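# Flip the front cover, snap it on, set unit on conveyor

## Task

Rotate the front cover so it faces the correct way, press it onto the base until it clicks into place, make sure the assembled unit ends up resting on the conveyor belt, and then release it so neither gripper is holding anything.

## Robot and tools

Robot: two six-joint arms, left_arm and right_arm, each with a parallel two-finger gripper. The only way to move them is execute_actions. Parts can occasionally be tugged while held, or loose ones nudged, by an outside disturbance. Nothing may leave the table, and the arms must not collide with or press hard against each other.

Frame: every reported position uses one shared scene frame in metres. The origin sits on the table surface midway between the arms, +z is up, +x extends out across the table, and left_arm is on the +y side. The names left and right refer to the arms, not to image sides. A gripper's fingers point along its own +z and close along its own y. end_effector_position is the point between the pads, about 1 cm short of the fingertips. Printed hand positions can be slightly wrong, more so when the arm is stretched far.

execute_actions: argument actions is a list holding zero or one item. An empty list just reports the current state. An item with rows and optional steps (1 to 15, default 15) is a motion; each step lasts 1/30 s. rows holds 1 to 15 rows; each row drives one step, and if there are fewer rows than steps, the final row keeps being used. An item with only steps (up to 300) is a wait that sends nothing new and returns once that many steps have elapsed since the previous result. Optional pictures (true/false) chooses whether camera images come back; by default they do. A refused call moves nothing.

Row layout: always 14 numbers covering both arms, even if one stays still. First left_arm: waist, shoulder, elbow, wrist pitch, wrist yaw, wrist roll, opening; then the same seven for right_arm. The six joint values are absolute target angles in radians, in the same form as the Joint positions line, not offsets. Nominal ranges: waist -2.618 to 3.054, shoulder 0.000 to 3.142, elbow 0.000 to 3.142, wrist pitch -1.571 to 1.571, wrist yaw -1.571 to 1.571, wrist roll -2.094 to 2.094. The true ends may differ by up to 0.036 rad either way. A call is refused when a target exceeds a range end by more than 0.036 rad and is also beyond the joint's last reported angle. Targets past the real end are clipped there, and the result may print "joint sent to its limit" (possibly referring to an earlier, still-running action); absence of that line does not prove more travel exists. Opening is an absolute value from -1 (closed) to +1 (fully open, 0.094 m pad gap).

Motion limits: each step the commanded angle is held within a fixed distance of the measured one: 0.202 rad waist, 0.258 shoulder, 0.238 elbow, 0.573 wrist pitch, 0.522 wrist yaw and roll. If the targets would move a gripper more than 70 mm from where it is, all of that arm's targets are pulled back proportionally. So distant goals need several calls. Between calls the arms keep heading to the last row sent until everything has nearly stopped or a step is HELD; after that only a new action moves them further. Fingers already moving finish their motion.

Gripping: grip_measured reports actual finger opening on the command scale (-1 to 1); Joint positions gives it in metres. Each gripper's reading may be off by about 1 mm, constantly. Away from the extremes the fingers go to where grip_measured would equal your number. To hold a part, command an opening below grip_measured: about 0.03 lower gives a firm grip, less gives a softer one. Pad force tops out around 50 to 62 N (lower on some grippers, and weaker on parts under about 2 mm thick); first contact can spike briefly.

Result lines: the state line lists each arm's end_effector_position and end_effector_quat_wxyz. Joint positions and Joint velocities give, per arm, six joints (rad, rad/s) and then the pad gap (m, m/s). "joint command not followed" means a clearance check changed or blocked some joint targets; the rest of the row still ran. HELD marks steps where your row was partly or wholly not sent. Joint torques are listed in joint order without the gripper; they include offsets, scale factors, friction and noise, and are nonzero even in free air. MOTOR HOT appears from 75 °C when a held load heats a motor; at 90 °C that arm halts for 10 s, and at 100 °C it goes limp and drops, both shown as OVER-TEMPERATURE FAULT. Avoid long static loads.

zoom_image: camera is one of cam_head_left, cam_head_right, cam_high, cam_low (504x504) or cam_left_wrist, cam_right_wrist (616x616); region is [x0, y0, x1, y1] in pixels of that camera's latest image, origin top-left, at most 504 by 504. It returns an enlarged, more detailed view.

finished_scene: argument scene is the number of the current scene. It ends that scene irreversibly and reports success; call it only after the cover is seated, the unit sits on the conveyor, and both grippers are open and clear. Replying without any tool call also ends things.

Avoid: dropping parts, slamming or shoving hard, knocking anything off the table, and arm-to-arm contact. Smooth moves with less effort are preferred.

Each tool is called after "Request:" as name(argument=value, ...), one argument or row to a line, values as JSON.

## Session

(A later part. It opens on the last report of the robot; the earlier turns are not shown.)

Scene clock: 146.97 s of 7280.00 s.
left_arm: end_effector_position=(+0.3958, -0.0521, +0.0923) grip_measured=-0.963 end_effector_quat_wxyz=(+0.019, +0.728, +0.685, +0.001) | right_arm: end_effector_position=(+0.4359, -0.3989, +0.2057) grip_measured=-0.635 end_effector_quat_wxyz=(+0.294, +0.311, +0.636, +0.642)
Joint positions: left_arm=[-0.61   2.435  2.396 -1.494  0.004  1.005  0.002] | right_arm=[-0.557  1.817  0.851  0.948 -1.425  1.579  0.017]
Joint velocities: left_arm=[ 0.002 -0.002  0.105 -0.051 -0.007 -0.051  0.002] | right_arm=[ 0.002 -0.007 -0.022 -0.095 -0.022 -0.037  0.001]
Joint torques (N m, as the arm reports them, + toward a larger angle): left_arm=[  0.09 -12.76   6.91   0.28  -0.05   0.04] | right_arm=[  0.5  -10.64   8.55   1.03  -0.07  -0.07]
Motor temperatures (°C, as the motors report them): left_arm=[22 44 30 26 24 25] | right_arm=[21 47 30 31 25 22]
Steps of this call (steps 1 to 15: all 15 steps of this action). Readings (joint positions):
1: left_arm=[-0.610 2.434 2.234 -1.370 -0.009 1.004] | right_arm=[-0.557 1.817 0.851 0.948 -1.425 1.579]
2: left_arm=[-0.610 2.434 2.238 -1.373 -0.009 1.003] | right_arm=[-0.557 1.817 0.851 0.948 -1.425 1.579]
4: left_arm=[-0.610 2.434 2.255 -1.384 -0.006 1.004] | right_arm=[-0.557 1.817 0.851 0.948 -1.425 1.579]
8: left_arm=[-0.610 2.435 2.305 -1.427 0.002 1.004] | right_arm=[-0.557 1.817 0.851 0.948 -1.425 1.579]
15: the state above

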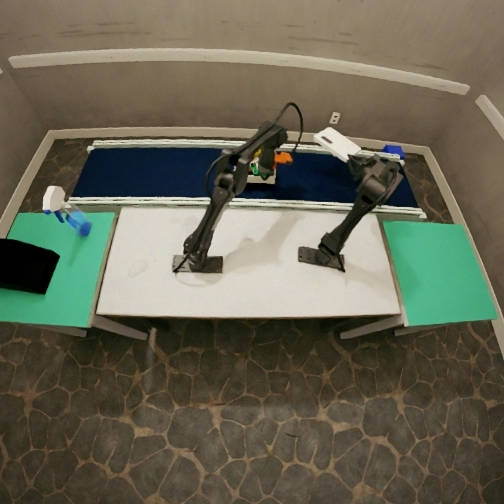

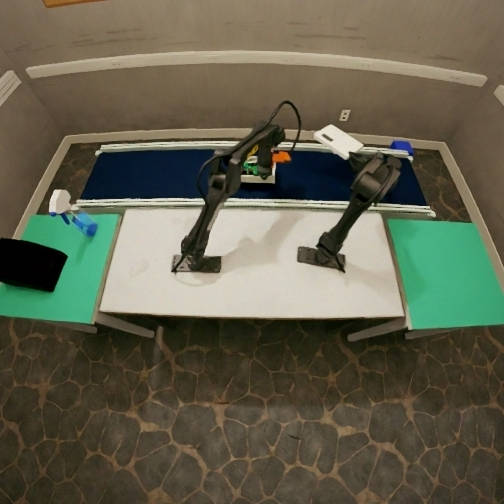

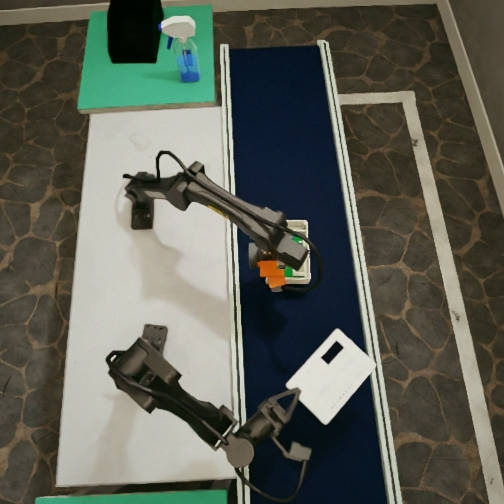

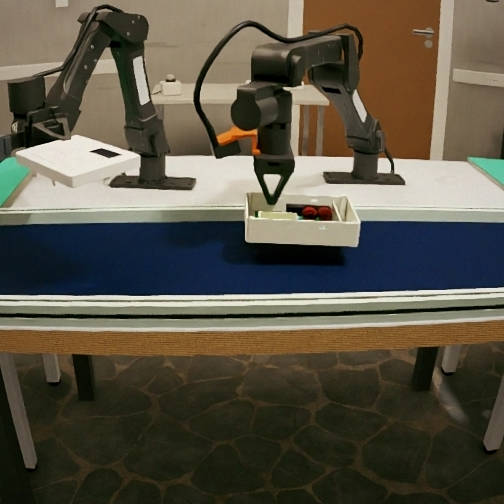

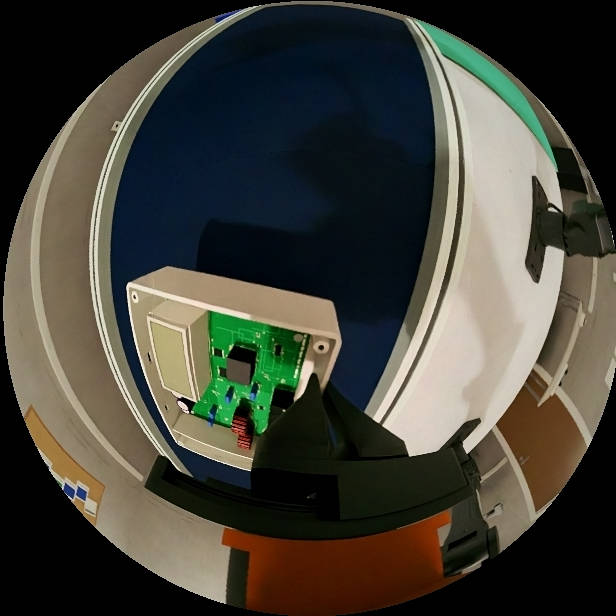

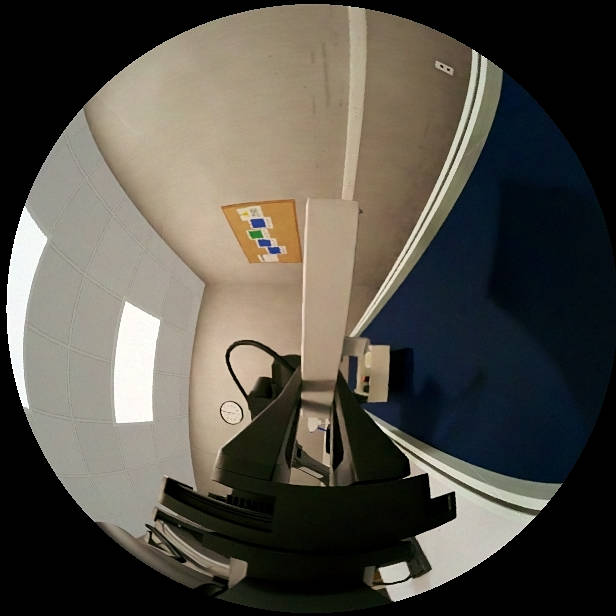

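Request:
execute_actions(
  actions=[
    {"rows":[[-0.6,2.42,2.425,-1.535,0,0.98,-1,-0.55,1.8,0.865,0.95,-1.43,1.57,-0.675],[-0.59,2.42,2.425,-1.535,0,0.94,-1,-0.55,1.8,0.865,0.95,-1.43,1.57,-0.675],[-0.58,2.42,2.425,-1.535,0,0.89,-1,-0.55,1.8,0.865,0.95,-1.43,1.57,-0.675],[-0.57,2.42,2.425,-1.535,0,0.83,-1,-0.55,1.8,0.865,0.95,-1.43,1.57,-0.675],[-0.56,2.42,2.425,-1.535,0,0.76,-1,-0.55,1.8,0.865,0.95,-1.43,1.57,-0.675],[-0.55,2.42,2.425,-1.535,0,0.69,-1,-0.55,1.8,0.865,0.95,-1.43,1.57,-0.675],[-0.54,2.42,2.425,-1.535,0,0.62,-1,-0.55,1.8,0.865,0.95,-1.43,1.57,-0.675],[-0.53,2.42,2.425,-1.535,0,0.55,-1,-0.55,1.8,0.865,0.95,-1.43,1.57,-0.675],[-0.52,2.42,2.425,-1.535,0,0.48,-1,-0.55,1.8,0.865,0.95,-1.43,1.57,-0.675],[-0.51,2.42,2.425,-1.535,0,0.41,-1,-0.55,1.8,0.865,0.95,-1.43,1.57,-0.675],[-0.5,2.42,2.425,-1.535,0,0.34,-1,-0.55,1.8,0.865,0.95,-1.43,1.57,-0.675],[-0.49,2.42,2.425,-1.535,0,0.27,-1,-0.55,1.8,0.865,0.95,-1.43,1.57,-0.675],[-0.48,2.42,2.425,-1.535,0,0.2,-1,-0.55,1.8,0.865,0.95,-1.43,1.57,-0.675],[-0.47,2.42,2.425,-1.535,0,0.13,-1,-0.55,1.8,0.865,0.95,-1.43,1.57,-0.675],[-0.46,2.42,2.425,-1.535,0,0.06,-1,-0.55,1.8,0.865,0.95,-1.43,1.57,-0.675]]},
  ],
  pictures=false,
)

Request:
execute_actions(
  actions=[
    {"rows":[[-0.45,2.42,2.425,-1.535,0,-0.01,-1,-0.55,1.8,0.865,0.95,-1.43,1.57,-0.675],[-0.44,2.42,2.425,-1.535,0,-0.08,-1,-0.55,1.8,0.865,0.95,-1.43,1.57,-0.675],[-0.43,2.42,2.425,-1.535,0,-0.15,-1,-0.55,1.8,0.865,0.95,-1.43,1.57,-0.675],[-0.42,2.42,2.425,-1.535,0,-0.22,-1,-0.55,1.8,0.865,0.95,-1.43,1.57,-0.675],[-0.41,2.42,2.425,-1.535,0,-0.29,-1,-0.55,1.8,0.865,0.95,-1.43,1.57,-0.675],[-0.4,2.42,2.425,-1.535,0,-0.36,-1,-0.55,1.8,0.865,0.95,-1.43,1.57,-0.675],[-0.39,2.42,2.425,-1.535,0,-0.43,-1,-0.55,1.8,0.865,0.95,-1.43,1.57,-0.675],[-0.38,2.42,2.425,-1.535,0,-0.5,-1,-0.55,1.8,0.865,0.95,-1.43,1.57,-0.675],[-0.37,2.42,2.425,-1.535,0,-0.57,-1,-0.55,1.8,0.865,0.95,-1.43,1.57,-0.675],[-0.36,2.42,2.425,-1.535,0,-0.64,-1,-0.55,1.8,0.865,0.95,-1.43,1.57,-0.675],[-0.35,2.42,2.425,-1.535,0,-0.71,-1,-0.55,1.8,0.865,0.95,-1.43,1.57,-0.675],[-0.34,2.42,2.425,-1.535,0,-0.78,-1,-0.55,1.8,0.865,0.95,-1.43,1.57,-0.675],[-0.33,2.42,2.425,-1.535,0,-0.85,-1,-0.55,1.8,0.865,0.95,-1.43,1.57,-0.675],[-0.32,2.42,2.425,-1.535,0,-0.92,-1,-0.55,1.8,0.865,0.95,-1.43,1.57,-0.675],[-0.31,2.42,2.425,-1.535,0,-0.99,-1,-0.55,1.8,0.865,0.95,-1.43,1.57,-0.675]]},
  ],
  pictures=false,
)

Request:
execute_actions(
  actions=[
    {"rows":[[-0.3,2.42,2.425,-1.535,0,-1.06,-1,-0.55,1.8,0.865,0.95,-1.43,1.57,-0.675],[-0.29,2.42,2.425,-1.535,0,-1.13,-1,-0.55,1.8,0.865,0.95,-1.43,1.57,-0.675],[-0.28,2.42,2.425,-1.535,0,-1.2,-1,-0.55,1.8,0.865,0.95,-1.43,1.57,-0.675],[-0.27,2.42,2.425,-1.535,0,-1.27,-1,-0.55,1.8,0.865,0.95,-1.43,1.57,-0.675],[-0.26,2.42,2.425,-1.535,0,-1.34,-1,-0.55,1.8,0.865,0.95,-1.43,1.57,-0.675],[-0.25,2.42,2.425,-1.535,0,-1.41,-1,-0.55,1.8,0.865,0.95,-1.43,1.57,-0.675],[-0.24,2.42,2.425,-1.535,0,-1.48,-1,-0.55,1.8,0.865,0.95,-1.43,1.57,-0.675],[-0.23,2.42,2.425,-1.535,0,-1.55,-1,-0.55,1.8,0.865,0.95,-1.43,1.57,-0.675],[-0.22,2.42,2.425,-1.535,0,-1.62,-1,-0.55,1.8,0.865,0.95,-1.43,1.57,-0.675],[-0.21,2.42,2.425,-1.535,0,-1.68,-1,-0.55,1.8,0.865,0.95,-1.43,1.57,-0.675],[-0.2,2.42,2.425,-1.535,0,-1.73,-1,-0.55,1.8,0.865,0.95,-1.43,1.57,-0.675],[-0.195,2.42,2.425,-1.535,0,-1.77,-1,-0.55,1.8,0.865,0.95,-1.43,1.57,-0.675]]},
  ],
  pictures=false,
)

Request:
execute_actions(
  actions=[
    {"steps":15},
  ],
)

Scene clock: 176.43 s of 7280.00 s.
left_arm: end_effector_position=(+0.4229, +0.0011, +0.0927) grip_measured=-0.963 end_effector_quat_wxyz=(+0.007, +0.411, +0.912, -0.008) | right_arm: end_effector_position=(+0.4359, -0.3989, +0.2057) grip_measured=-0.635 end_effector_quat_wxyz=(+0.294, +0.311, +0.636, +0.642)
Joint positions: left_arm=[-0.481  2.435  2.398 -1.518  0.014  0.349  0.002] | right_arm=[-0.557  1.817  0.851  0.948 -1.425  1.579  0.017]
Joint velocities: left_arm=[ 0.33  -0.012  0.002 -0.081 -0.022 -1.956  0.   ] | right_arm=[-0.007 -0.032  0.012  0.037  0.007  0.007  0.   ]
Joint torques (N m, as the arm reports them, + toward a larger angle): left_arm=[ -0.05 -12.65   7.47   0.4   -0.16  -0.08] | right_arm=[  0.51 -10.64   8.55   1.04  -0.07  -0.06]
Motor temperatures (°C, as the motors report them): left_arm=[22 47 31 26 24 25] | right_arm=[21 47 30 31 25 22]
Steps of this call (steps 1 to 30: the robot went on to your last target; steps 31 to 90: nothing new was sent; then 25.97 s passed at rest; steps 91 to 105: all 15 steps of this action). Readings (joint positions):
91: left_arm=[-0.610 2.435 2.398 -1.518 0.006 1.002] | right_arm=[-0.557 1.817 0.851 0.948 -1.425 1.579]
92: left_arm=[-0.610 2.435 2.398 -1.518 0.006 0.994] | right_arm=[-0.557 1.817 0.851 0.948 -1.425 1.579]
94: left_arm=[-0.605 2.435 2.398 -1.518 0.009 0.953] | right_arm=[-0.557 1.817 0.851 0.948 -1.425 1.579]
98: left_arm=[-0.572 2.435 2.398 -1.518 0.014 0.781] | right_arm=[-0.557 1.817 0.851 0.948 -1.425 1.579]
105: the state above

Scene clock: 176.93 s of 7280.00 s.
left_arm: end_effector_position=(+0.4511, +0.0629, +0.0927) grip_measured=-0.963 end_effector_quat_wxyz=(+0.004, -0.166, +0.986, -0.010) | right_arm: end_effector_position=(+0.4359, -0.3989, +0.2057) grip_measured=-0.635 end_effector_quat_wxyz=(+0.294, +0.311, +0.636, +0.642)
Joint positions: left_arm=[-0.337  2.435  2.398 -1.518  0.013 -0.687  0.002] | right_arm=[-0.557  1.817  0.851  0.948 -1.425  1.579  0.017]
Joint velocities: left_arm=[ 0.3   -0.002  0.002 -0.007 -0.007 -1.985 -0.   ] | right_arm=[-0.007 -0.017 -0.007 -0.007  0.066 -0.022 -0.   ]
Joint torques (N m, as the arm reports them, + toward a larger angle): left_arm=[  0.58 -12.67   7.56   0.4   -0.14  -0.08] | right_arm=[  0.5  -10.63   8.55   1.04  -0.06  -0.06]
Motor temperatures (°C, as the motors report them): left_arm=[22 47 31 26 24 25] | right_arm=[21 47 30 31 25 22]
Steps of this call (steps 1 to 15: all 15 steps of this action). Readings (joint positions):
1: left_arm=[-0.470 2.435 2.398 -1.518 0.014 0.282] | right_arm=[-0.557 1.817 0.851 0.948 -1.425 1.579]
2: left_arm=[-0.459 2.435 2.398 -1.518 0.014 0.214] | right_arm=[-0.557 1.817 0.851 0.948 -1.425 1.579]
4: left_arm=[-0.440 2.435 2.398 -1.518 0.014 0.078] | right_arm=[-0.557 1.817 0.851 0.948 -1.425 1.579]
8: left_arm=[-0.405 2.435 2.398 -1.518 0.014 -0.199] | right_arm=[-0.557 1.817 0.851 0.948 -1.425 1.579]
15: the state above

Scene clock: 177.43 s of 7280.00 s.
left_arm: end_effector_position=(+0.4704, +0.1289, +0.0927) grip_measured=-0.964 end_effector_quat_wxyz=(+0.004, -0.654, +0.757, -0.007) | right_arm: end_effector_position=(+0.4359, -0.3989, +0.2057) grip_measured=-0.635 end_effector_quat_wxyz=(+0.294, +0.311, +0.636, +0.642)
Joint positions: left_arm=[-0.196  2.435  2.398 -1.518  0.002 -1.637  0.002] | right_arm=[-0.557  1.817  0.851  0.948 -1.425  1.579  0.017]
Joint velocities: left_arm=[ 0.11   0.007  0.017  0.037 -0.022 -0.886  0.   ] | right_arm=[-0.012 -0.007  0.007  0.007  0.022  0.007  0.   ]
Joint torques (N m, as the arm reports them, + toward a larger angle): left_arm=[ -0.48 -12.54   7.55   0.37   0.02  -0.11] | right_arm=[  0.51 -10.63   8.55   1.04  -0.07  -0.06]
Motor temperatures (°C, as the motors report them): left_arm=[22 47 31 26 24 25] | right_arm=[21 47 30 31 25 22]
Steps of this call (steps 1 to 15: all 15 steps of this action). Readings (joint positions):
1: left_arm=[-0.327 2.435 2.398 -1.518 0.013 -0.757] | right_arm=[-0.557 1.817 0.851 0.948 -1.425 1.579]
2: left_arm=[-0.316 2.435 2.398 -1.518 0.013 -0.827] | right_arm=[-0.557 1.817 0.851 0.948 -1.425 1.579]
4: left_arm=[-0.296 2.435 2.398 -1.518 0.012 -0.967] | right_arm=[-0.557 1.817 0.851 0.948 -1.425 1.579]
8: left_arm=[-0.256 2.435 2.398 -1.518 0.010 -1.247] | right_arm=[-0.557 1.817 0.851 0.948 -1.425 1.579]
15: the state above

Scene clock: 177.93 s of 7280.00 s.
left_arm: end_effector_position=(+0.4710, +0.1320, +0.0927) grip_measured=-0.964 end_effector_quat_wxyz=(-0.006, +0.701, -0.713, +0.006) | right_arm: end_effector_position=(+0.4359, -0.3989, +0.2057) grip_measured=-0.635 end_effector_quat_wxyz=(+0.294, +0.311, +0.636, +0.642)
Joint positions: left_arm=[-0.191  2.435  2.398 -1.518 -0.004 -1.76   0.002] | right_arm=[-0.557  1.817  0.851  0.948 -1.425  1.579  0.017]
Joint velocities: left_arm=[ 0.002 -0.002 -0.007 -0.007 -0.007 -0.022 -0.   ] | right_arm=[ 0.022  0.002 -0.017 -0.037 -0.007 -0.066  0.   ]
Joint torques (N m, as the arm reports them, + toward a larger angle): left_arm=[ -0.49 -12.67   7.55   0.41   0.02  -0.13] | right_arm=[  0.51 -10.63   8.55   1.04  -0.07  -0.06]
Motor temperatures (°C, as the motors report them): left_arm=[22 47 32 26 24 25] | right_arm=[21 47 30 31 25 22]
Steps of this call (steps 1 to 15: the robot went on to your last target). Readings (joint positions):
1: left_arm=[-0.192 2.435 2.398 -1.518 -0.001 -1.662] | right_arm=[-0.557 1.817 0.851 0.948 -1.425 1.579]
2: left_arm=[-0.191 2.435 2.398 -1.518 -0.002 -1.683] | right_arm=[-0.557 1.817 0.851 0.948 -1.425 1.579]
4: left_arm=[-0.191 2.435 2.398 -1.518 -0.004 -1.713] | right_arm=[-0.557 1.817 0.851 0.948 -1.425 1.579]
8: left_arm=[-0.191 2.435 2.398 -1.518 -0.004 -1.744] | right_arm=[-0.557 1.817 0.851 0.948 -1.425 1.579]
15: the state above

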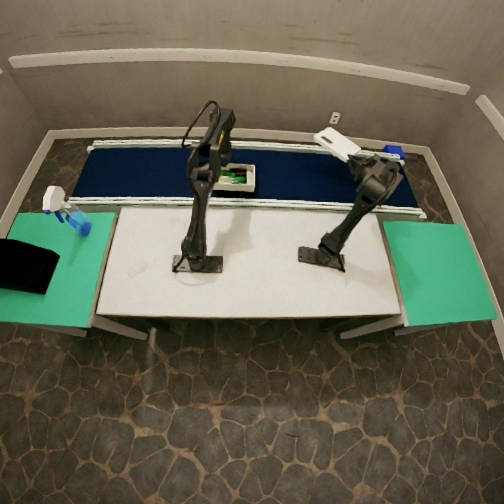

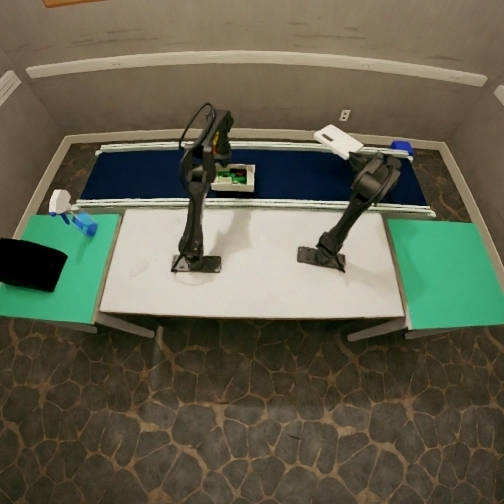

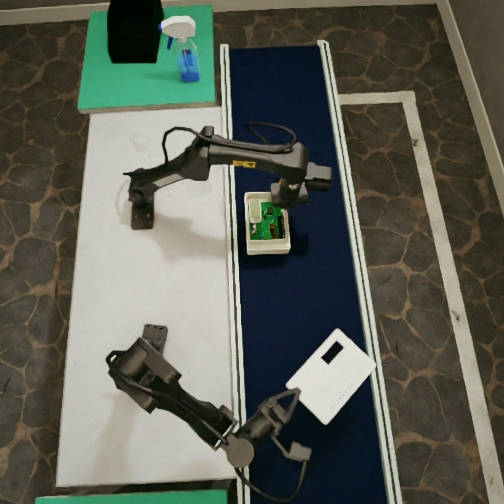

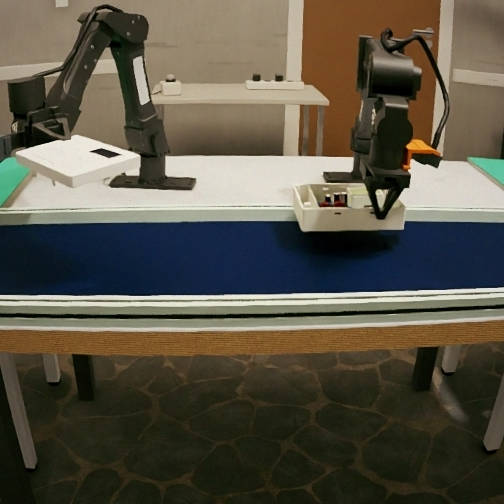

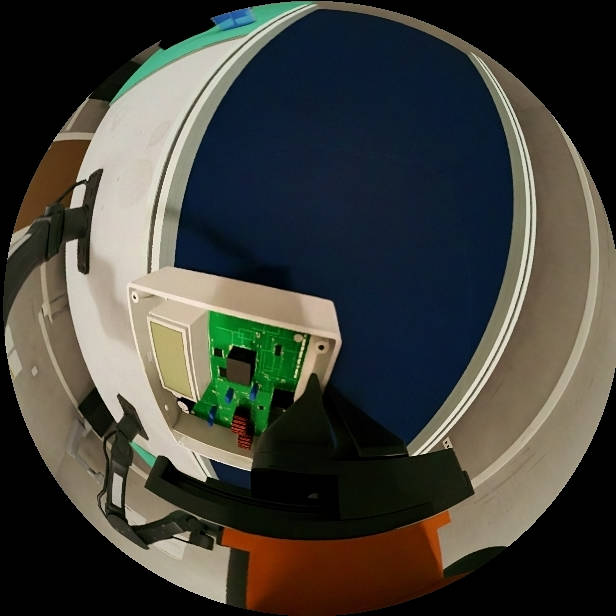

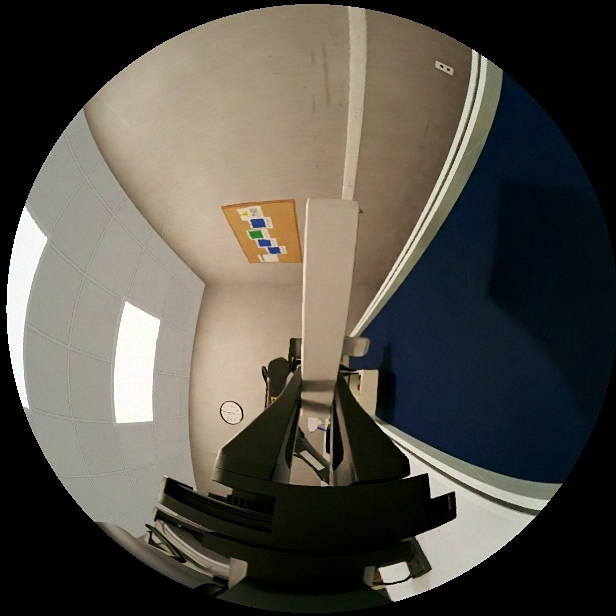

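Lower via q2 (+0.09) with q4 compensation.

Request:
execute_actions(
  actions=[
    {"rows":[[-0.195,2.435,2.42,-1.51,0,-1.77,-1,-0.55,1.8,0.865,0.95,-1.43,1.57,-0.675],[-0.195,2.445,2.42,-1.5,0,-1.77,-1,-0.55,1.8,0.865,0.95,-1.43,1.57,-0.675],[-0.195,2.455,2.42,-1.49,0,-1.77,-1,-0.55,1.8,0.865,0.95,-1.43,1.57,-0.675],[-0.195,2.463,2.42,-1.48,0,-1.77,-1,-0.55,1.8,0.865,0.95,-1.43,1.57,-0.675],[-0.195,2.471,2.42,-1.47,0,-1.77,-1,-0.55,1.8,0.865,0.95,-1.43,1.57,-0.675],[-0.195,2.479,2.42,-1.46,0,-1.77,-1,-0.55,1.8,0.865,0.95,-1.43,1.57,-0.675],[-0.195,2.487,2.42,-1.45,0,-1.77,-1,-0.55,1.8,0.865,0.95,-1.43,1.57,-0.675],[-0.195,2.494,2.42,-1.44,0,-1.77,-1,-0.55,1.8,0.865,0.95,-1.43,1.57,-0.675],[-0.195,2.5,2.42,-1.435,0,-1.77,-1,-0.55,1.8,0.865,0.95,-1.43,1.57,-0.675],[-0.195,2.505,2.42,-1.43,0,-1.77,-1,-0.55,1.8,0.865,0.95,-1.43,1.57,-0.675],[-0.195,2.51,2.42,-1.43,0,-1.77,-1,-0.55,1.8,0.865,0.95,-1.43,1.57,-0.675],[-0.195,2.515,2.42,-1.43,0,-1.77,-1,-0.55,1.8,0.865,0.95,-1.43,1.57,-0.675],[-0.195,2.52,2.42,-1.43,0,-1.77,-1,-0.55,1.8,0.865,0.95,-1.43,1.57,-0.675]]},
  ],
  pictures=false,
)

Request:
execute_actions(
  actions=[
    {"steps":10},
  ],
  pictures=false,
)

Scene clock: 190.60 s of 7280.00 s.
left_arm: end_effector_position=(+0.4860, +0.1283, +0.0499) grip_measured=-0.964 end_effector_quat_wxyz=(-0.001, +0.702, -0.712, +0.001) | right_arm: end_effector_position=(+0.4359, -0.3989, +0.2057) grip_measured=-0.635 end_effector_quat_wxyz=(+0.294, +0.311, +0.636, +0.642)
Joint positions: left_arm=[-0.191  2.529  2.399 -1.439 -0.001 -1.764  0.002] | right_arm=[-0.557  1.817  0.851  0.948 -1.425  1.579  0.017]
Joint velocities: left_arm=[-0.002 -0.017  0.046  0.037  0.037  0.022  0.001] | right_arm=[ 0.012  0.002  0.027 -0.022  0.007 -0.037 -0.   ]
Joint torques (N m, as the arm reports them, + toward a larger angle): left_arm=[ -0.26 -12.7    6.91   0.62  -0.02  -0.09] | right_arm=[  0.51 -10.63   8.56   1.04  -0.07  -0.07]
Motor temperatures (°C, as the motors report them): left_arm=[22 48 32 26 24 25] | right_arm=[21 47 30 31 25 22]
Steps of this call (steps 1 to 15: the robot went on to your last target; steps 16 to 90: nothing new was sent; then 9.17 s passed at rest; steps 91 to 105: all 15 steps of this action). Readings (joint positions):
91: left_arm=[-0.191 2.435 2.398 -1.518 -0.004 -1.764] | right_arm=[-0.557 1.817 0.851 0.948 -1.425 1.579]
92: left_arm=[-0.191 2.436 2.398 -1.516 -0.004 -1.764] | right_arm=[-0.557 1.817 0.851 0.948 -1.425 1.579]
94: left_arm=[-0.191 2.443 2.398 -1.507 -0.004 -1.764] | right_arm=[-0.557 1.817 0.851 0.948 -1.425 1.579]
98: left_arm=[-0.191 2.479 2.398 -1.476 -0.004 -1.764] | right_arm=[-0.557 1.817 0.851 0.948 -1.425 1.579]
105: the state above

Scene clock: 190.93 s of 7280.00 s.
left_arm: end_effector_position=(+0.4871, +0.1274, +0.0501) grip_measured=-0.964 end_effector_quat_wxyz=(-0.001, +0.702, -0.712, +0.004) | right_arm: end_effector_position=(+0.4359, -0.3989, +0.2057) grip_measured=-0.635 end_effector_quat_wxyz=(+0.294, +0.311, +0.636, +0.642)
Joint positions: left_arm=[-0.191  2.529  2.399 -1.434  0.002 -1.764  0.002] | right_arm=[-0.557  1.817  0.851  0.948 -1.425  1.579  0.017]
Joint velocities: left_arm=[-0.002 -0.002 -0.002 -0.066 -0.022 -0.051 -0.001] | right_arm=[-0.002 -0.012 -0.022  0.007 -0.037  0.007 -0.001]
Joint torques (N m, as the arm reports them, + toward a larger angle): left_arm=[ -0.25 -12.86   7.22   0.6   -0.04  -0.13] | right_arm=[  0.51 -10.63   8.56   1.04  -0.07  -0.07]
Motor temperatures (°C, as the motors report them): left_arm=[22 48 32 26 24 25] | right_arm=[21 47 30 31 25 22]
Steps of this call (steps 1 to 10: the robot went on to your last target). Readings (joint positions):
1: left_arm=[-0.191 2.529 2.399 -1.437 -0.001 -1.764] | right_arm=[-0.557 1.817 0.851 0.948 -1.425 1.579]
2: left_arm=[-0.191 2.529 2.399 -1.437 0.001 -1.764] | right_arm=[-0.557 1.817 0.851 0.948 -1.425 1.579]
4: left_arm=[-0.191 2.529 2.399 -1.435 0.001 -1.764] | right_arm=[-0.557 1.817 0.851 0.948 -1.425 1.579]
8: left_arm=[-0.191 2.529 2.399 -1.434 0.002 -1.764] | right_arm=[-0.557 1.817 0.851 0.948 -1.425 1.579]
10: the state above

Request:
execute_actions(
  actions=[
    {"rows":[[-0.195,2.52,2.42,-1.43,0,-1.77,-0.93,-0.54,1.8,0.865,0.95,-1.43,1.57,-0.675],[-0.195,2.52,2.42,-1.43,0,-1.77,-0.85,-0.525,1.81,0.865,0.96,-1.43,1.57,-0.675],[-0.195,2.52,2.42,-1.43,0,-1.77,-0.7,-0.505,1.82,0.865,0.97,-1.43,1.57,-0.675],[-0.195,2.52,2.42,-1.43,0,-1.77,-0.6,-0.48,1.83,0.865,0.98,-1.43,1.57,-0.675],[-0.195,2.5,2.42,-1.43,0,-1.77,-0.6,-0.455,1.84,0.865,0.99,-1.43,1.57,-0.675],[-0.195,2.485,2.42,-1.44,0,-1.77,-0.6,-0.43,1.85,0.865,1.0,-1.42,1.57,-0.675],[-0.195,2.47,2.42,-1.45,0,-1.77,-0.6,-0.405,1.86,0.865,1.01,-1.42,1.57,-0.675],[-0.195,2.45,2.42,-1.46,0,-1.77,-0.6,-0.38,1.87,0.865,1.02,-1.41,1.57,-0.675],[-0.195,2.43,2.42,-1.47,0,-1.77,-0.6,-0.355,1.88,0.865,1.03,-1.41,1.57,-0.675],[-0.195,2.4,2.41,-1.48,0,-1.77,-0.6,-0.33,1.89,0.865,1.04,-1.4,1.57,-0.675],[-0.195,2.37,2.39,-1.49,0,-1.77,-0.6,-0.305,1.9,0.865,1.05,-1.4,1.57,-0.675],[-0.19,2.33,2.36,-1.5,0,-1.77,-0.6,-0.28,1.91,0.865,1.06,-1.39,1.57,-0.675],[-0.17,2.29,2.32,-1.5,0,-1.7,-0.6,-0.255,1.92,0.865,1.07,-1.39,1.57,-0.675],[-0.14,2.25,2.28,-1.5,0,-1.6,-0.6,-0.23,1.93,0.865,1.08,-1.38,1.57,-0.675],[-0.1,2.21,2.24,-1.5,0,-1.5,-0.6,-0.205,1.94,0.865,1.09,-1.38,1.57,-0.675]]},
  ],
  pictures=false,
)

Request:
execute_actions(
  actions=[
    {"rows":[[-0.06,2.17,2.19,-1.5,0,-1.4,-0.8,-0.18,1.95,0.865,1.1,-1.37,1.57,-0.675],[-0.02,2.13,2.14,-1.5,0,-1.3,-1,-0.155,1.96,0.865,1.11,-1.37,1.57,-0.675],[0.02,2.09,2.09,-1.5,0,-1.2,-1,-0.13,1.97,0.865,1.12,-1.36,1.57,-0.675],[0.06,2.05,2.04,-1.5,0,-1.1,-1,-0.105,1.98,0.865,1.13,-1.36,1.57,-0.675],[0.1,2.01,1.99,-1.5,0,-1.0,-1,-0.08,1.99,0.865,1.14,-1.35,1.57,-0.675],[0.14,1.97,1.94,-1.5,0,-0.9,-1,-0.055,2.0,0.865,1.15,-1.35,1.57,-0.675],[0.18,1.93,1.89,-1.5,0,-0.8,-1,-0.03,2.01,0.865,1.16,-1.34,1.57,-0.675],[0.22,1.89,1.84,-1.5,0,-0.7,-1,-0.005,2.02,0.865,1.17,-1.34,1.57,-0.675],[0.25,1.85,1.79,-1.5,0,-0.6,-1,0.02,2.03,0.865,1.18,-1.33,1.57,-0.675],[0.27,1.81,1.74,-1.5,0,-0.5,-1,0.045,2.04,0.865,1.19,-1.33,1.57,-0.675],[0.29,1.77,1.7,-1.5,0,-0.4,-1,0.07,2.05,0.865,1.2,-1.32,1.57,-0.675],[0.3,1.74,1.67,-1.5,0,-0.3,-1,0.095,2.06,0.865,1.21,-1.32,1.57,-0.675],[0.3,1.72,1.65,-1.5,0,-0.3,-1,0.12,2.07,0.865,1.22,-1.31,1.57,-0.675],[0.3,1.7,1.63,-1.5,0,-0.3,-1,0.145,2.08,0.865,1.23,-1.31,1.57,-0.675],[0.3,1.7,1.63,-1.5,0,-0.3,-1,0.17,2.09,0.865,1.24,-1.3,1.57,-0.675]]},
  ],
  pictures=false,
)

Request:
execute_actions(
  actions=[
    {"rows":[[0.3,1.7,1.63,-1.5,0,-0.3,-1,0.195,2.1,0.865,1.255,-1.3,1.57,-0.675],[0.3,1.7,1.63,-1.5,0,-0.3,-1,0.22,2.11,0.865,1.27,-1.29,1.57,-0.675],[0.3,1.7,1.63,-1.5,0,-0.3,-1,0.245,2.12,0.865,1.285,-1.29,1.57,-0.675],[0.3,1.7,1.63,-1.5,0,-0.3,-1,0.27,2.13,0.865,1.3,-1.28,1.57,-0.675],[0.3,1.7,1.63,-1.5,0,-0.3,-1,0.295,2.14,0.865,1.315,-1.28,1.57,-0.675],[0.3,1.7,1.63,-1.5,0,-0.3,-1,0.32,2.15,0.865,1.33,-1.27,1.57,-0.675],[0.3,1.7,1.63,-1.5,0,-0.3,-1,0.345,2.16,0.865,1.34,-1.27,1.57,-0.675],[0.3,1.7,1.63,-1.5,0,-0.3,-1,0.37,2.17,0.865,1.35,-1.26,1.57,-0.675],[0.3,1.7,1.63,-1.5,0,-0.3,-1,0.39,2.18,0.865,1.36,-1.26,1.57,-0.675],[0.3,1.7,1.63,-1.5,0,-0.3,-1,0.41,2.19,0.865,1.37,-1.26,1.57,-0.675],[0.3,1.7,1.63,-1.5,0,-0.3,-1,0.425,2.2,0.865,1.38,-1.26,1.57,-0.675],[0.3,1.7,1.63,-1.5,0,-0.3,-1,0.44,2.21,0.865,1.39,-1.26,1.57,-0.675],[0.3,1.7,1.63,-1.5,0,-0.3,-1,0.45,2.22,0.865,1.4,-1.26,1.57,-0.675],[0.3,1.7,1.63,-1.5,0,-0.3,-1,0.457,2.23,0.865,1.41,-1.26,1.57,-0.675]]},
  ],
  pictures=false,
)

Request:
execute_actions(
  actions=[
    {"steps":20},
  ],
)

Request:
zoom_image(
  camera="cam_low",
  region=[270,170,430,270],
)

Request:
zoom_image(
  camera="cam_high",
  region=[220,175,330,285],
)

Scene clock: 223.03 s of 7280.00 s.
left_arm: end_effector_position=(+0.4728, +0.1359, +0.1242) grip_measured=-0.602 end_effector_quat_wxyz=(-0.032, +0.679, -0.732, +0.048) | right_arm: end_effector_position=(+0.4636, -0.2825, +0.1755) grip_measured=-0.635 end_effector_quat_wxyz=(+0.190, +0.232, +0.671, +0.678)
Joint positions: left_arm=[-0.179  2.313  2.305 -1.447  0.005 -1.691  0.019] | right_arm=[-0.254  1.92   0.851  1.015 -1.401  1.579  0.017]
Joint velocities: left_arm=[ 0.252 -1.394 -0.965 -0.081  0.125  1.238  0.   ] | right_arm=[ 0.657  0.291 -0.022  0.271  0.11  -0.051 -0.001]
Joint torques (N m, as the arm reports them, + toward a larger angle): left_arm=[  5.11 -12.46   5.09   0.26  -0.14  -0.04] | right_arm=[ 0.73 -9.51  8.13  1.34 -0.03 -0.06]
Motor temperatures (°C, as the motors report them): left_arm=[22 49 32 26 24 25] | right_arm=[21 47 31 31 25 22]
Steps of this call (steps 1 to 15: the robot went on to your last target; steps 16 to 90: nothing new was sent; then 28.60 s passed at rest; steps 91 to 105: all 15 steps of this action). Readings (joint positions):
91: left_arm=[-0.191 2.529 2.399 -1.434 0.002 -1.764] | right_arm=[-0.556 1.817 0.851 0.948 -1.425 1.579]
92: left_arm=[-0.191 2.529 2.399 -1.434 0.002 -1.764] | right_arm=[-0.553 1.817 0.851 0.948 -1.425 1.579]
94: left_arm=[-0.191 2.529 2.399 -1.434 0.002 -1.764] | right_arm=[-0.535 1.817 0.851 0.948 -1.425 1.579]
98: left_arm=[-0.191 2.518 2.399 -1.434 0.002 -1.764] | right_arm=[-0.440 1.840 0.851 0.969 -1.422 1.579]
105: the state above

Scene clock: 223.53 s of 7280.00 s.
left_arm: end_effector_position=(+0.3062, +0.3249, +0.1678) grip_measured=-0.994 end_effector_quat_wxyz=(-0.004, -0.403, +0.915, +0.004) | right_arm: end_effector_position=(+0.4539, -0.1331, +0.1353) grip_measured=-0.635 end_effector_quat_wxyz=(+0.085, +0.130, +0.700, +0.697)
Joint positions: left_arm=[ 0.326  1.744  1.653 -1.489 -0.007 -0.52   0.   ] | right_arm=[ 0.119  2.068  0.851  1.16  -1.328  1.579  0.017]
Joint velocities: left_arm=[-0.164 -0.632 -0.374 -0.3    0.022  1.429  0.   ] | right_arm=[ 0.686  0.276  0.007  0.33   0.139 -0.022 -0.   ]
Joint torques (N m, as the arm reports them, + toward a larger angle): left_arm=[-1.18 -7.4   5.84  0.84  0.07 -0.03] | right_arm=[  0.71 -10.     7.4    1.4    0.    -0.07]
Motor temperatures (°C, as the motors report them): left_arm=[22 49 32 26 24 25] | right_arm=[21 47 31 31 25 22]
Steps of this call (steps 1 to 15: all 15 steps of this action). Readings (joint positions):
1: left_arm=[-0.163 2.265 2.270 -1.449 0.009 -1.640] | right_arm=[-0.230 1.930 0.851 1.024 -1.396 1.579]
2: left_arm=[-0.139 2.217 2.232 -1.451 0.011 -1.582] | right_arm=[-0.206 1.939 0.851 1.033 -1.392 1.579]
4: left_arm=[-0.066 2.130 2.155 -1.454 0.013 -1.452] | right_arm=[-0.157 1.958 0.851 1.052 -1.382 1.579]
8: left_arm=[0.136 1.976 1.950 -1.455 0.011 -1.114] | right_arm=[-0.056 1.997 0.851 1.091 -1.362 1.579]
15: the state above

Scene clock: 224.03 s of 7280.00 s.
left_arm: end_effector_position=(+0.3007, +0.3163, +0.1745) grip_measured=-0.994 end_effector_quat_wxyz=(+0.001, -0.297, +0.955, +0.003) | right_arm: end_effector_position=(+0.3930, -0.0073, +0.0986) grip_measured=-0.635 end_effector_quat_wxyz=(-0.004, +0.022, +0.710, +0.704)
Joint positions: left_arm=[ 0.306  1.708  1.638 -1.5   -0.005 -0.313  0.   ] | right_arm=[ 0.451  2.215  0.851  1.334 -1.276  1.579  0.017]
Joint velocities: left_arm=[-0.012 -0.012 -0.007 -0.022  0.007  0.095 -0.001] | right_arm=[ 0.256  0.237 -0.002  0.227  0.081 -0.022 -0.   ]
Joint torques (N m, as the arm reports them, + toward a larger angle): left_arm=[-0.43 -6.94  4.82  0.55  0.    0.  ] | right_arm=[ -0.71 -10.88   6.48   1.51   0.13  -0.07]
Motor temperatures (°C, as the motors report them): left_arm=[22 49 32 26 24 25] | right_arm=[21 47 30 32 25 22]
Steps of this call (steps 1 to 15: all 15 steps of this action). Readings (joint positions):
1: left_arm=[0.320 1.726 1.645 -1.496 -0.007 -0.477] | right_arm=[0.144 2.078 0.851 1.170 -1.323 1.579]
2: left_arm=[0.315 1.716 1.643 -1.499 -0.007 -0.443] | right_arm=[0.169 2.088 0.851 1.181 -1.318 1.579]
4: left_arm=[0.307 1.708 1.643 -1.500 -0.005 -0.393] | right_arm=[0.219 2.108 0.851 1.206 -1.308 1.579]
8: left_arm=[0.306 1.708 1.639 -1.500 -0.005 -0.342] | right_arm=[0.319 2.147 0.851 1.258 -1.288 1.579]
15: the state above

Scene clock: 224.70 s of 7280.00 s.
left_arm: end_effector_position=(+0.3007, +0.3163, +0.1745) grip_measured=-0.994 end_effector_quat_wxyz=(+0.001, -0.294, +0.956, +0.003) | right_arm: end_effector_position=(+0.3917, -0.0042, +0.0975) grip_measured=-0.635 end_effector_quat_wxyz=(+0.003, +0.014, +0.708, +0.706)
Joint positions: left_arm=[ 0.306  1.708  1.638 -1.5   -0.005 -0.306  0.   ] | right_arm=[ 0.46   2.229  0.851  1.37  -1.268  1.579  0.017]
Joint velocities: left_arm=[-0.007 -0.007 -0.002  0.007  0.007  0.037  0.   ] | right_arm=[-0.027 -0.002 -0.007 -0.007 -0.095  0.022 -0.001]
Joint torques (N m, as the arm reports them, + toward a larger angle): left_arm=[-0.46 -6.91  4.86  0.56  0.01  0.05] | right_arm=[ -0.23 -10.96   6.46   1.46   0.06  -0.06]
Motor temperatures (°C, as the motors report them): left_arm=[22 48 32 26 24 25] | right_arm=[21 47 30 32 25 22]
Steps of this call (steps 1 to 20: the robot went on to your last target). Readings (joint positions):
1: left_arm=[0.306 1.708 1.638 -1.500 -0.005 -0.312] | right_arm=[0.457 2.222 0.851 1.339 -1.276 1.579]
2: left_arm=[0.306 1.708 1.638 -1.500 -0.005 -0.311] | right_arm=[0.459 2.226 0.851 1.342 -1.276 1.579]
4: left_arm=[0.306 1.708 1.638 -1.500 -0.005 -0.309] | right_arm=[0.460 2.229 0.851 1.348 -1.274 1.579]
8: left_arm=[0.306 1.708 1.638 -1.500 -0.005 -0.307] | right_arm=[0.460 2.229 0.851 1.362 -1.270 1.579]
20: the state above

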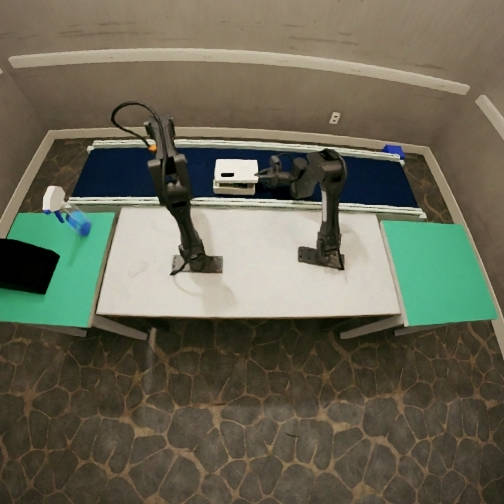

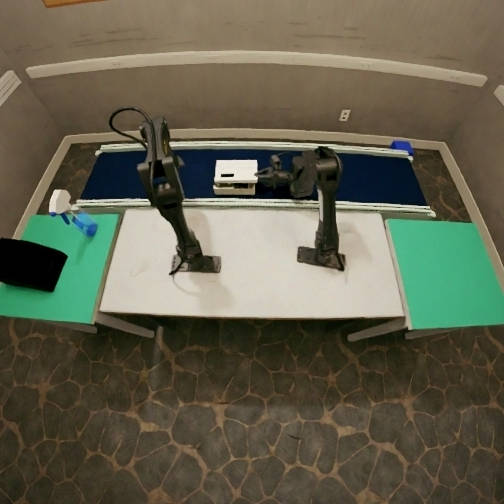

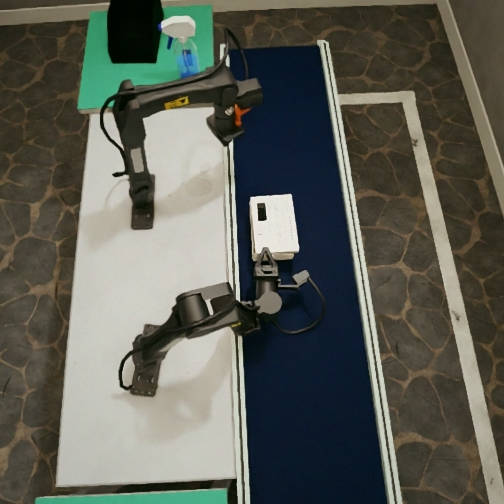

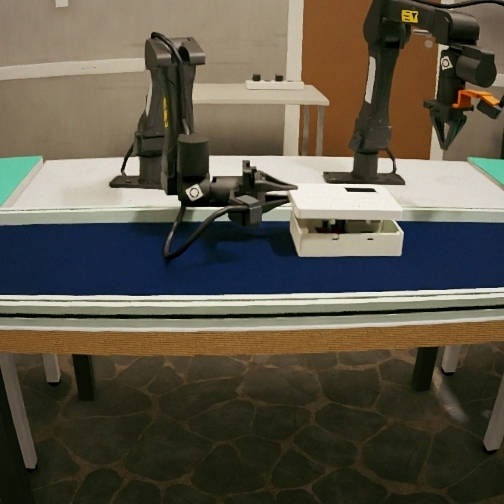

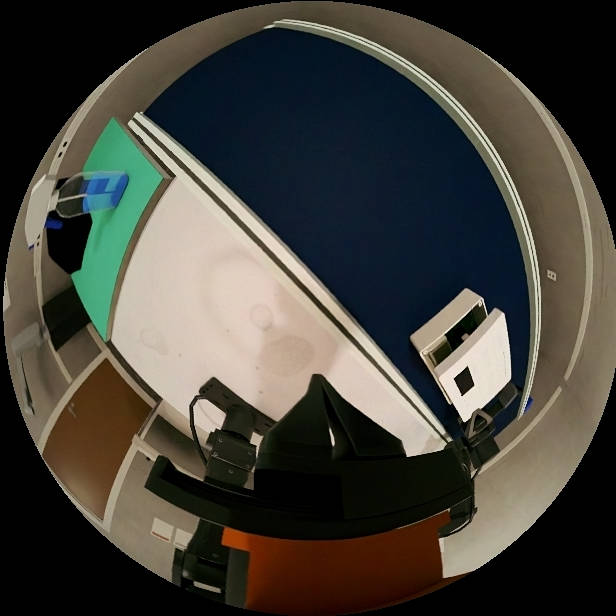

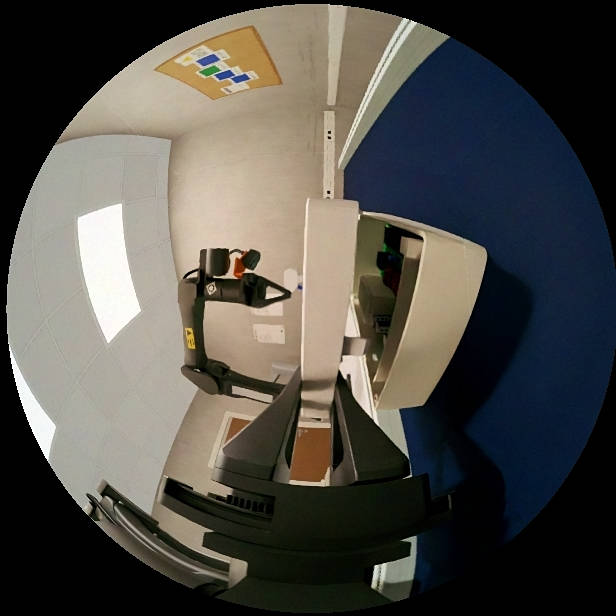

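Region (270, 170, 430, 270) of cam_low's 504x504 image, scaled by 3.150, with more detail than that image has; it fills the top 315 rows of this view, and the rest is white.

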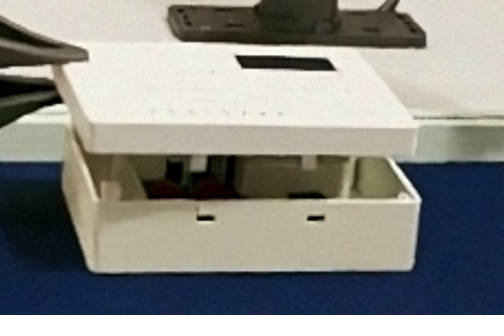

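Region (220, 175, 330, 285) of cam_high's 504x504 image, scaled by 4.582, with more detail than that image has.

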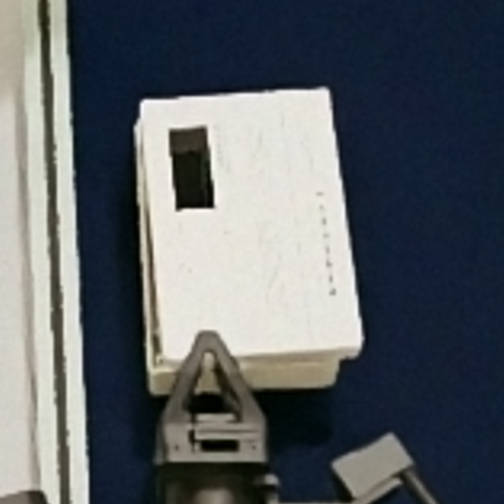

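Request:
execute_actions(
  actions=[
    {"rows":[[0.3,1.7,1.63,-1.5,0,-0.3,-1,0.465,2.24,0.84,1.43,-1.25,1.57,-0.675],[0.3,1.7,1.63,-1.5,0,-0.3,-1,0.47,2.25,0.83,1.45,-1.24,1.57,-0.675],[0.3,1.7,1.63,-1.5,0,-0.3,-1,0.475,2.255,0.82,1.47,-1.23,1.57,-0.675],[0.3,1.7,1.63,-1.5,0,-0.3,-1,0.48,2.262,0.812,1.49,-1.22,1.57,-0.675],[0.3,1.7,1.63,-1.5,0,-0.3,-1,0.482,2.27,0.805,1.5,-1.215,1.57,-0.675]]},
  ],
  pictures=false,
)

Request:
execute_actions(
  actions=[
    {"steps":10},
  ],
)

Request:
zoom_image(
  camera="cam_low",
  region=[270,170,430,270],
)

Request:
zoom_image(
  camera="cam_high",
  region=[220,175,330,285],
)

Request:
zoom_image(
  camera="cam_left_wrist",
  region=[390,270,540,430],
)

Scene clock: 233.23 s of 7280.00 s.
left_arm: end_effector_position=(+0.3007, +0.3163, +0.1745) grip_measured=-0.994 end_effector_quat_wxyz=(+0.001, -0.294, +0.956, +0.003) | right_arm: end_effector_position=(+0.3854, -0.0023, +0.0837) grip_measured=-0.635 end_effector_quat_wxyz=(+0.014, +0.023, +0.707, +0.706)
Joint positions: left_arm=[ 0.306  1.708  1.638 -1.5   -0.005 -0.306  0.   ] | right_arm=[ 0.474  2.269  0.813  1.452 -1.227  1.579  0.017]
Joint velocities: left_arm=[ 0.002  0.002 -0.002  0.037 -0.022  0.066 -0.001] | right_arm=[-0.007  0.002 -0.007  0.095  0.037 -0.037  0.   ]
Joint torques (N m, as the arm reports them, + toward a larger angle): left_arm=[-0.45 -6.93  4.89  0.56  0.01  0.02] | right_arm=[  0.59 -10.82   3.93   1.47   0.06  -0.06]
Motor temperatures (°C, as the motors report them): left_arm=[22 45 31 26 24 25] | right_arm=[21 48 30 32 25 22]
Steps of this call (steps 1 to 15: the robot went on to your last target; steps 16 to 90: nothing new was sent; then 5.03 s passed at rest; steps 91 to 105: all 15 steps of this action). Readings (joint positions):
91: left_arm=[0.306 1.708 1.638 -1.500 -0.005 -0.306] | right_arm=[0.460 2.229 0.851 1.372 -1.267 1.579]
92: left_arm=[0.306 1.708 1.638 -1.500 -0.005 -0.306] | right_arm=[0.460 2.231 0.850 1.378 -1.264 1.579]
94: left_arm=[0.306 1.708 1.638 -1.500 -0.005 -0.306] | right_arm=[0.461 2.238 0.842 1.404 -1.252 1.579]
98: left_arm=[0.306 1.708 1.638 -1.500 -0.005 -0.306] | right_arm=[0.471 2.262 0.818 1.437 -1.235 1.579]
105: the state above

Scene clock: 233.57 s of 7280.00 s.
left_arm: end_effector_position=(+0.3007, +0.3163, +0.1745) grip_measured=-0.994 end_effector_quat_wxyz=(+0.001, -0.294, +0.956, +0.003) | right_arm: end_effector_position=(+0.3859, -0.0023, +0.0845) grip_measured=-0.635 end_effector_quat_wxyz=(+0.017, +0.022, +0.707, +0.707)
Joint positions: left_arm=[ 0.306  1.708  1.638 -1.5   -0.005 -0.306  0.   ] | right_arm=[ 0.474  2.269  0.813  1.458 -1.224  1.579  0.017]
Joint velocities: left_arm=[-0.002 -0.017  0.007 -0.022  0.066 -0.081 -0.001] | right_arm=[ 0.007 -0.022  0.007  0.037 -0.007 -0.125 -0.001]
Joint torques (N m, as the arm reports them, + toward a larger angle): left_arm=[-0.46 -6.9   4.89  0.56  0.01  0.02] | right_arm=[  0.6  -10.83   3.93   1.5    0.05  -0.07]
Motor temperatures (°C, as the motors report them): left_arm=[22 44 31 26 24 25] | right_arm=[21 48 30 32 25 22]
Steps of this call (steps 1 to 10: the robot went on to your last target). Readings (joint positions):
1: left_arm=[0.306 1.708 1.638 -1.500 -0.005 -0.306] | right_arm=[0.474 2.269 0.813 1.453 -1.226 1.579]
2: left_arm=[0.306 1.708 1.638 -1.500 -0.005 -0.306] | right_arm=[0.474 2.269 0.813 1.454 -1.225 1.579]
4: left_arm=[0.306 1.708 1.638 -1.500 -0.005 -0.306] | right_arm=[0.474 2.269 0.813 1.456 -1.225 1.579]
8: left_arm=[0.306 1.708 1.638 -1.500 -0.005 -0.306] | right_arm=[0.474 2.269 0.813 1.458 -1.224 1.579]
10: the state above

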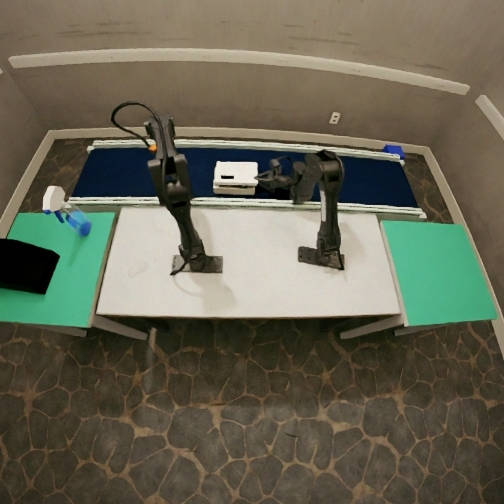

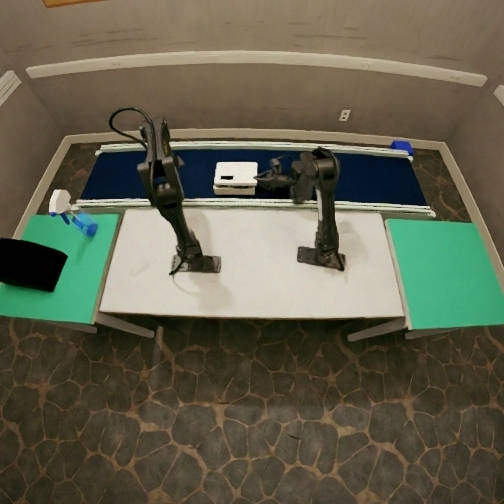

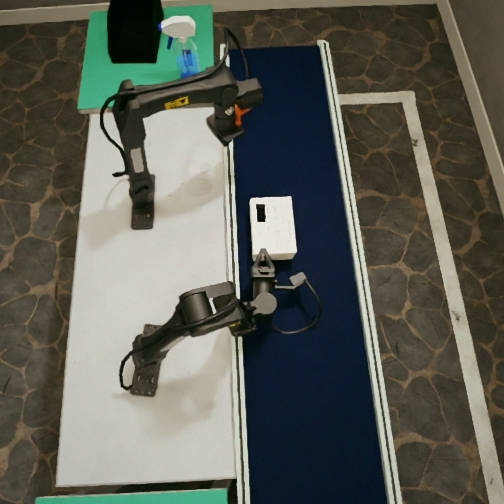

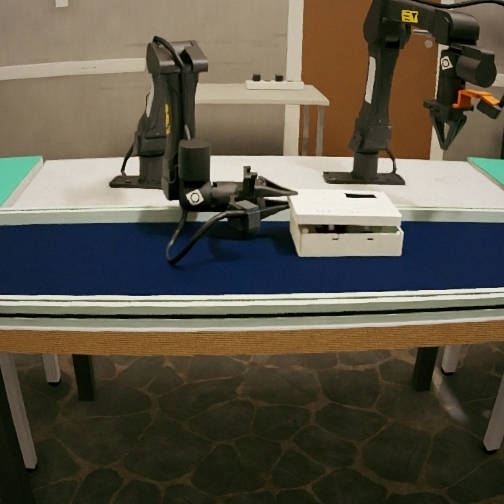

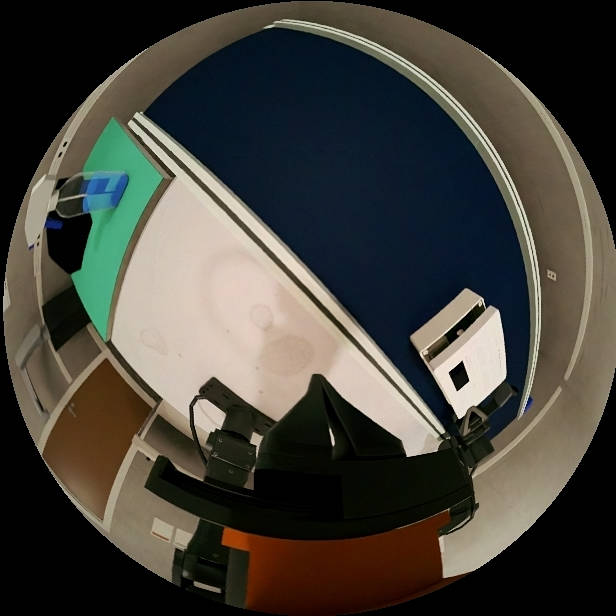

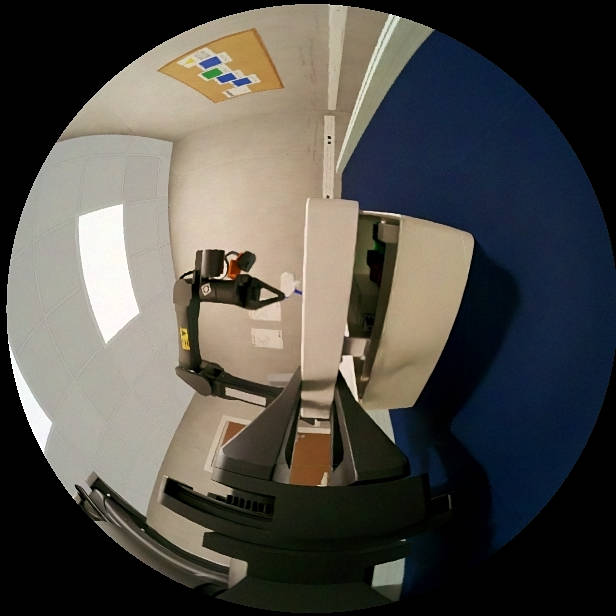

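Region (270, 170, 430, 270) of cam_low's 504x504 image, scaled by 3.150, with more detail than that image has; it fills the top 315 rows of this view, and the rest is white.

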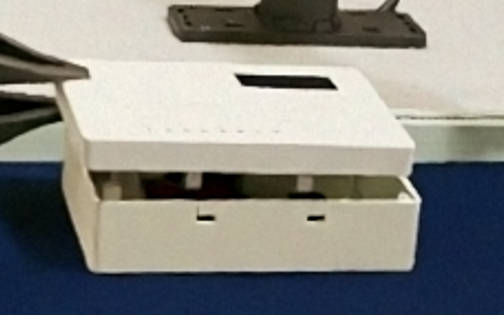

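Region (220, 175, 330, 285) of cam_high's 504x504 image, scaled by 4.582, with more detail than that image has.

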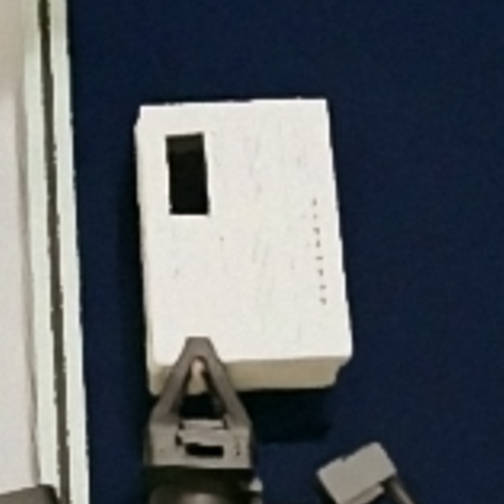

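Region (390, 270, 540, 430) of cam_left_wrist's 616x616 image, scaled by 3.150, with more detail than that image has; it fills the left 472 columns of this view, and the rest is white.

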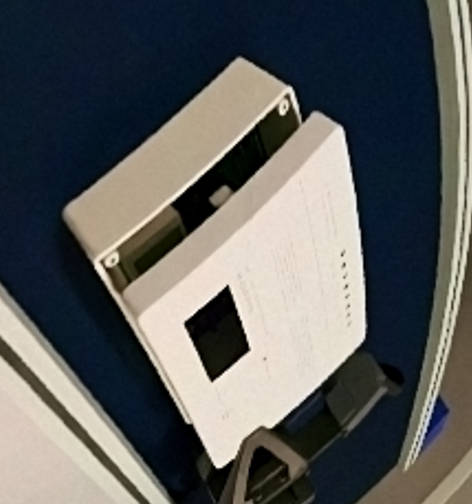

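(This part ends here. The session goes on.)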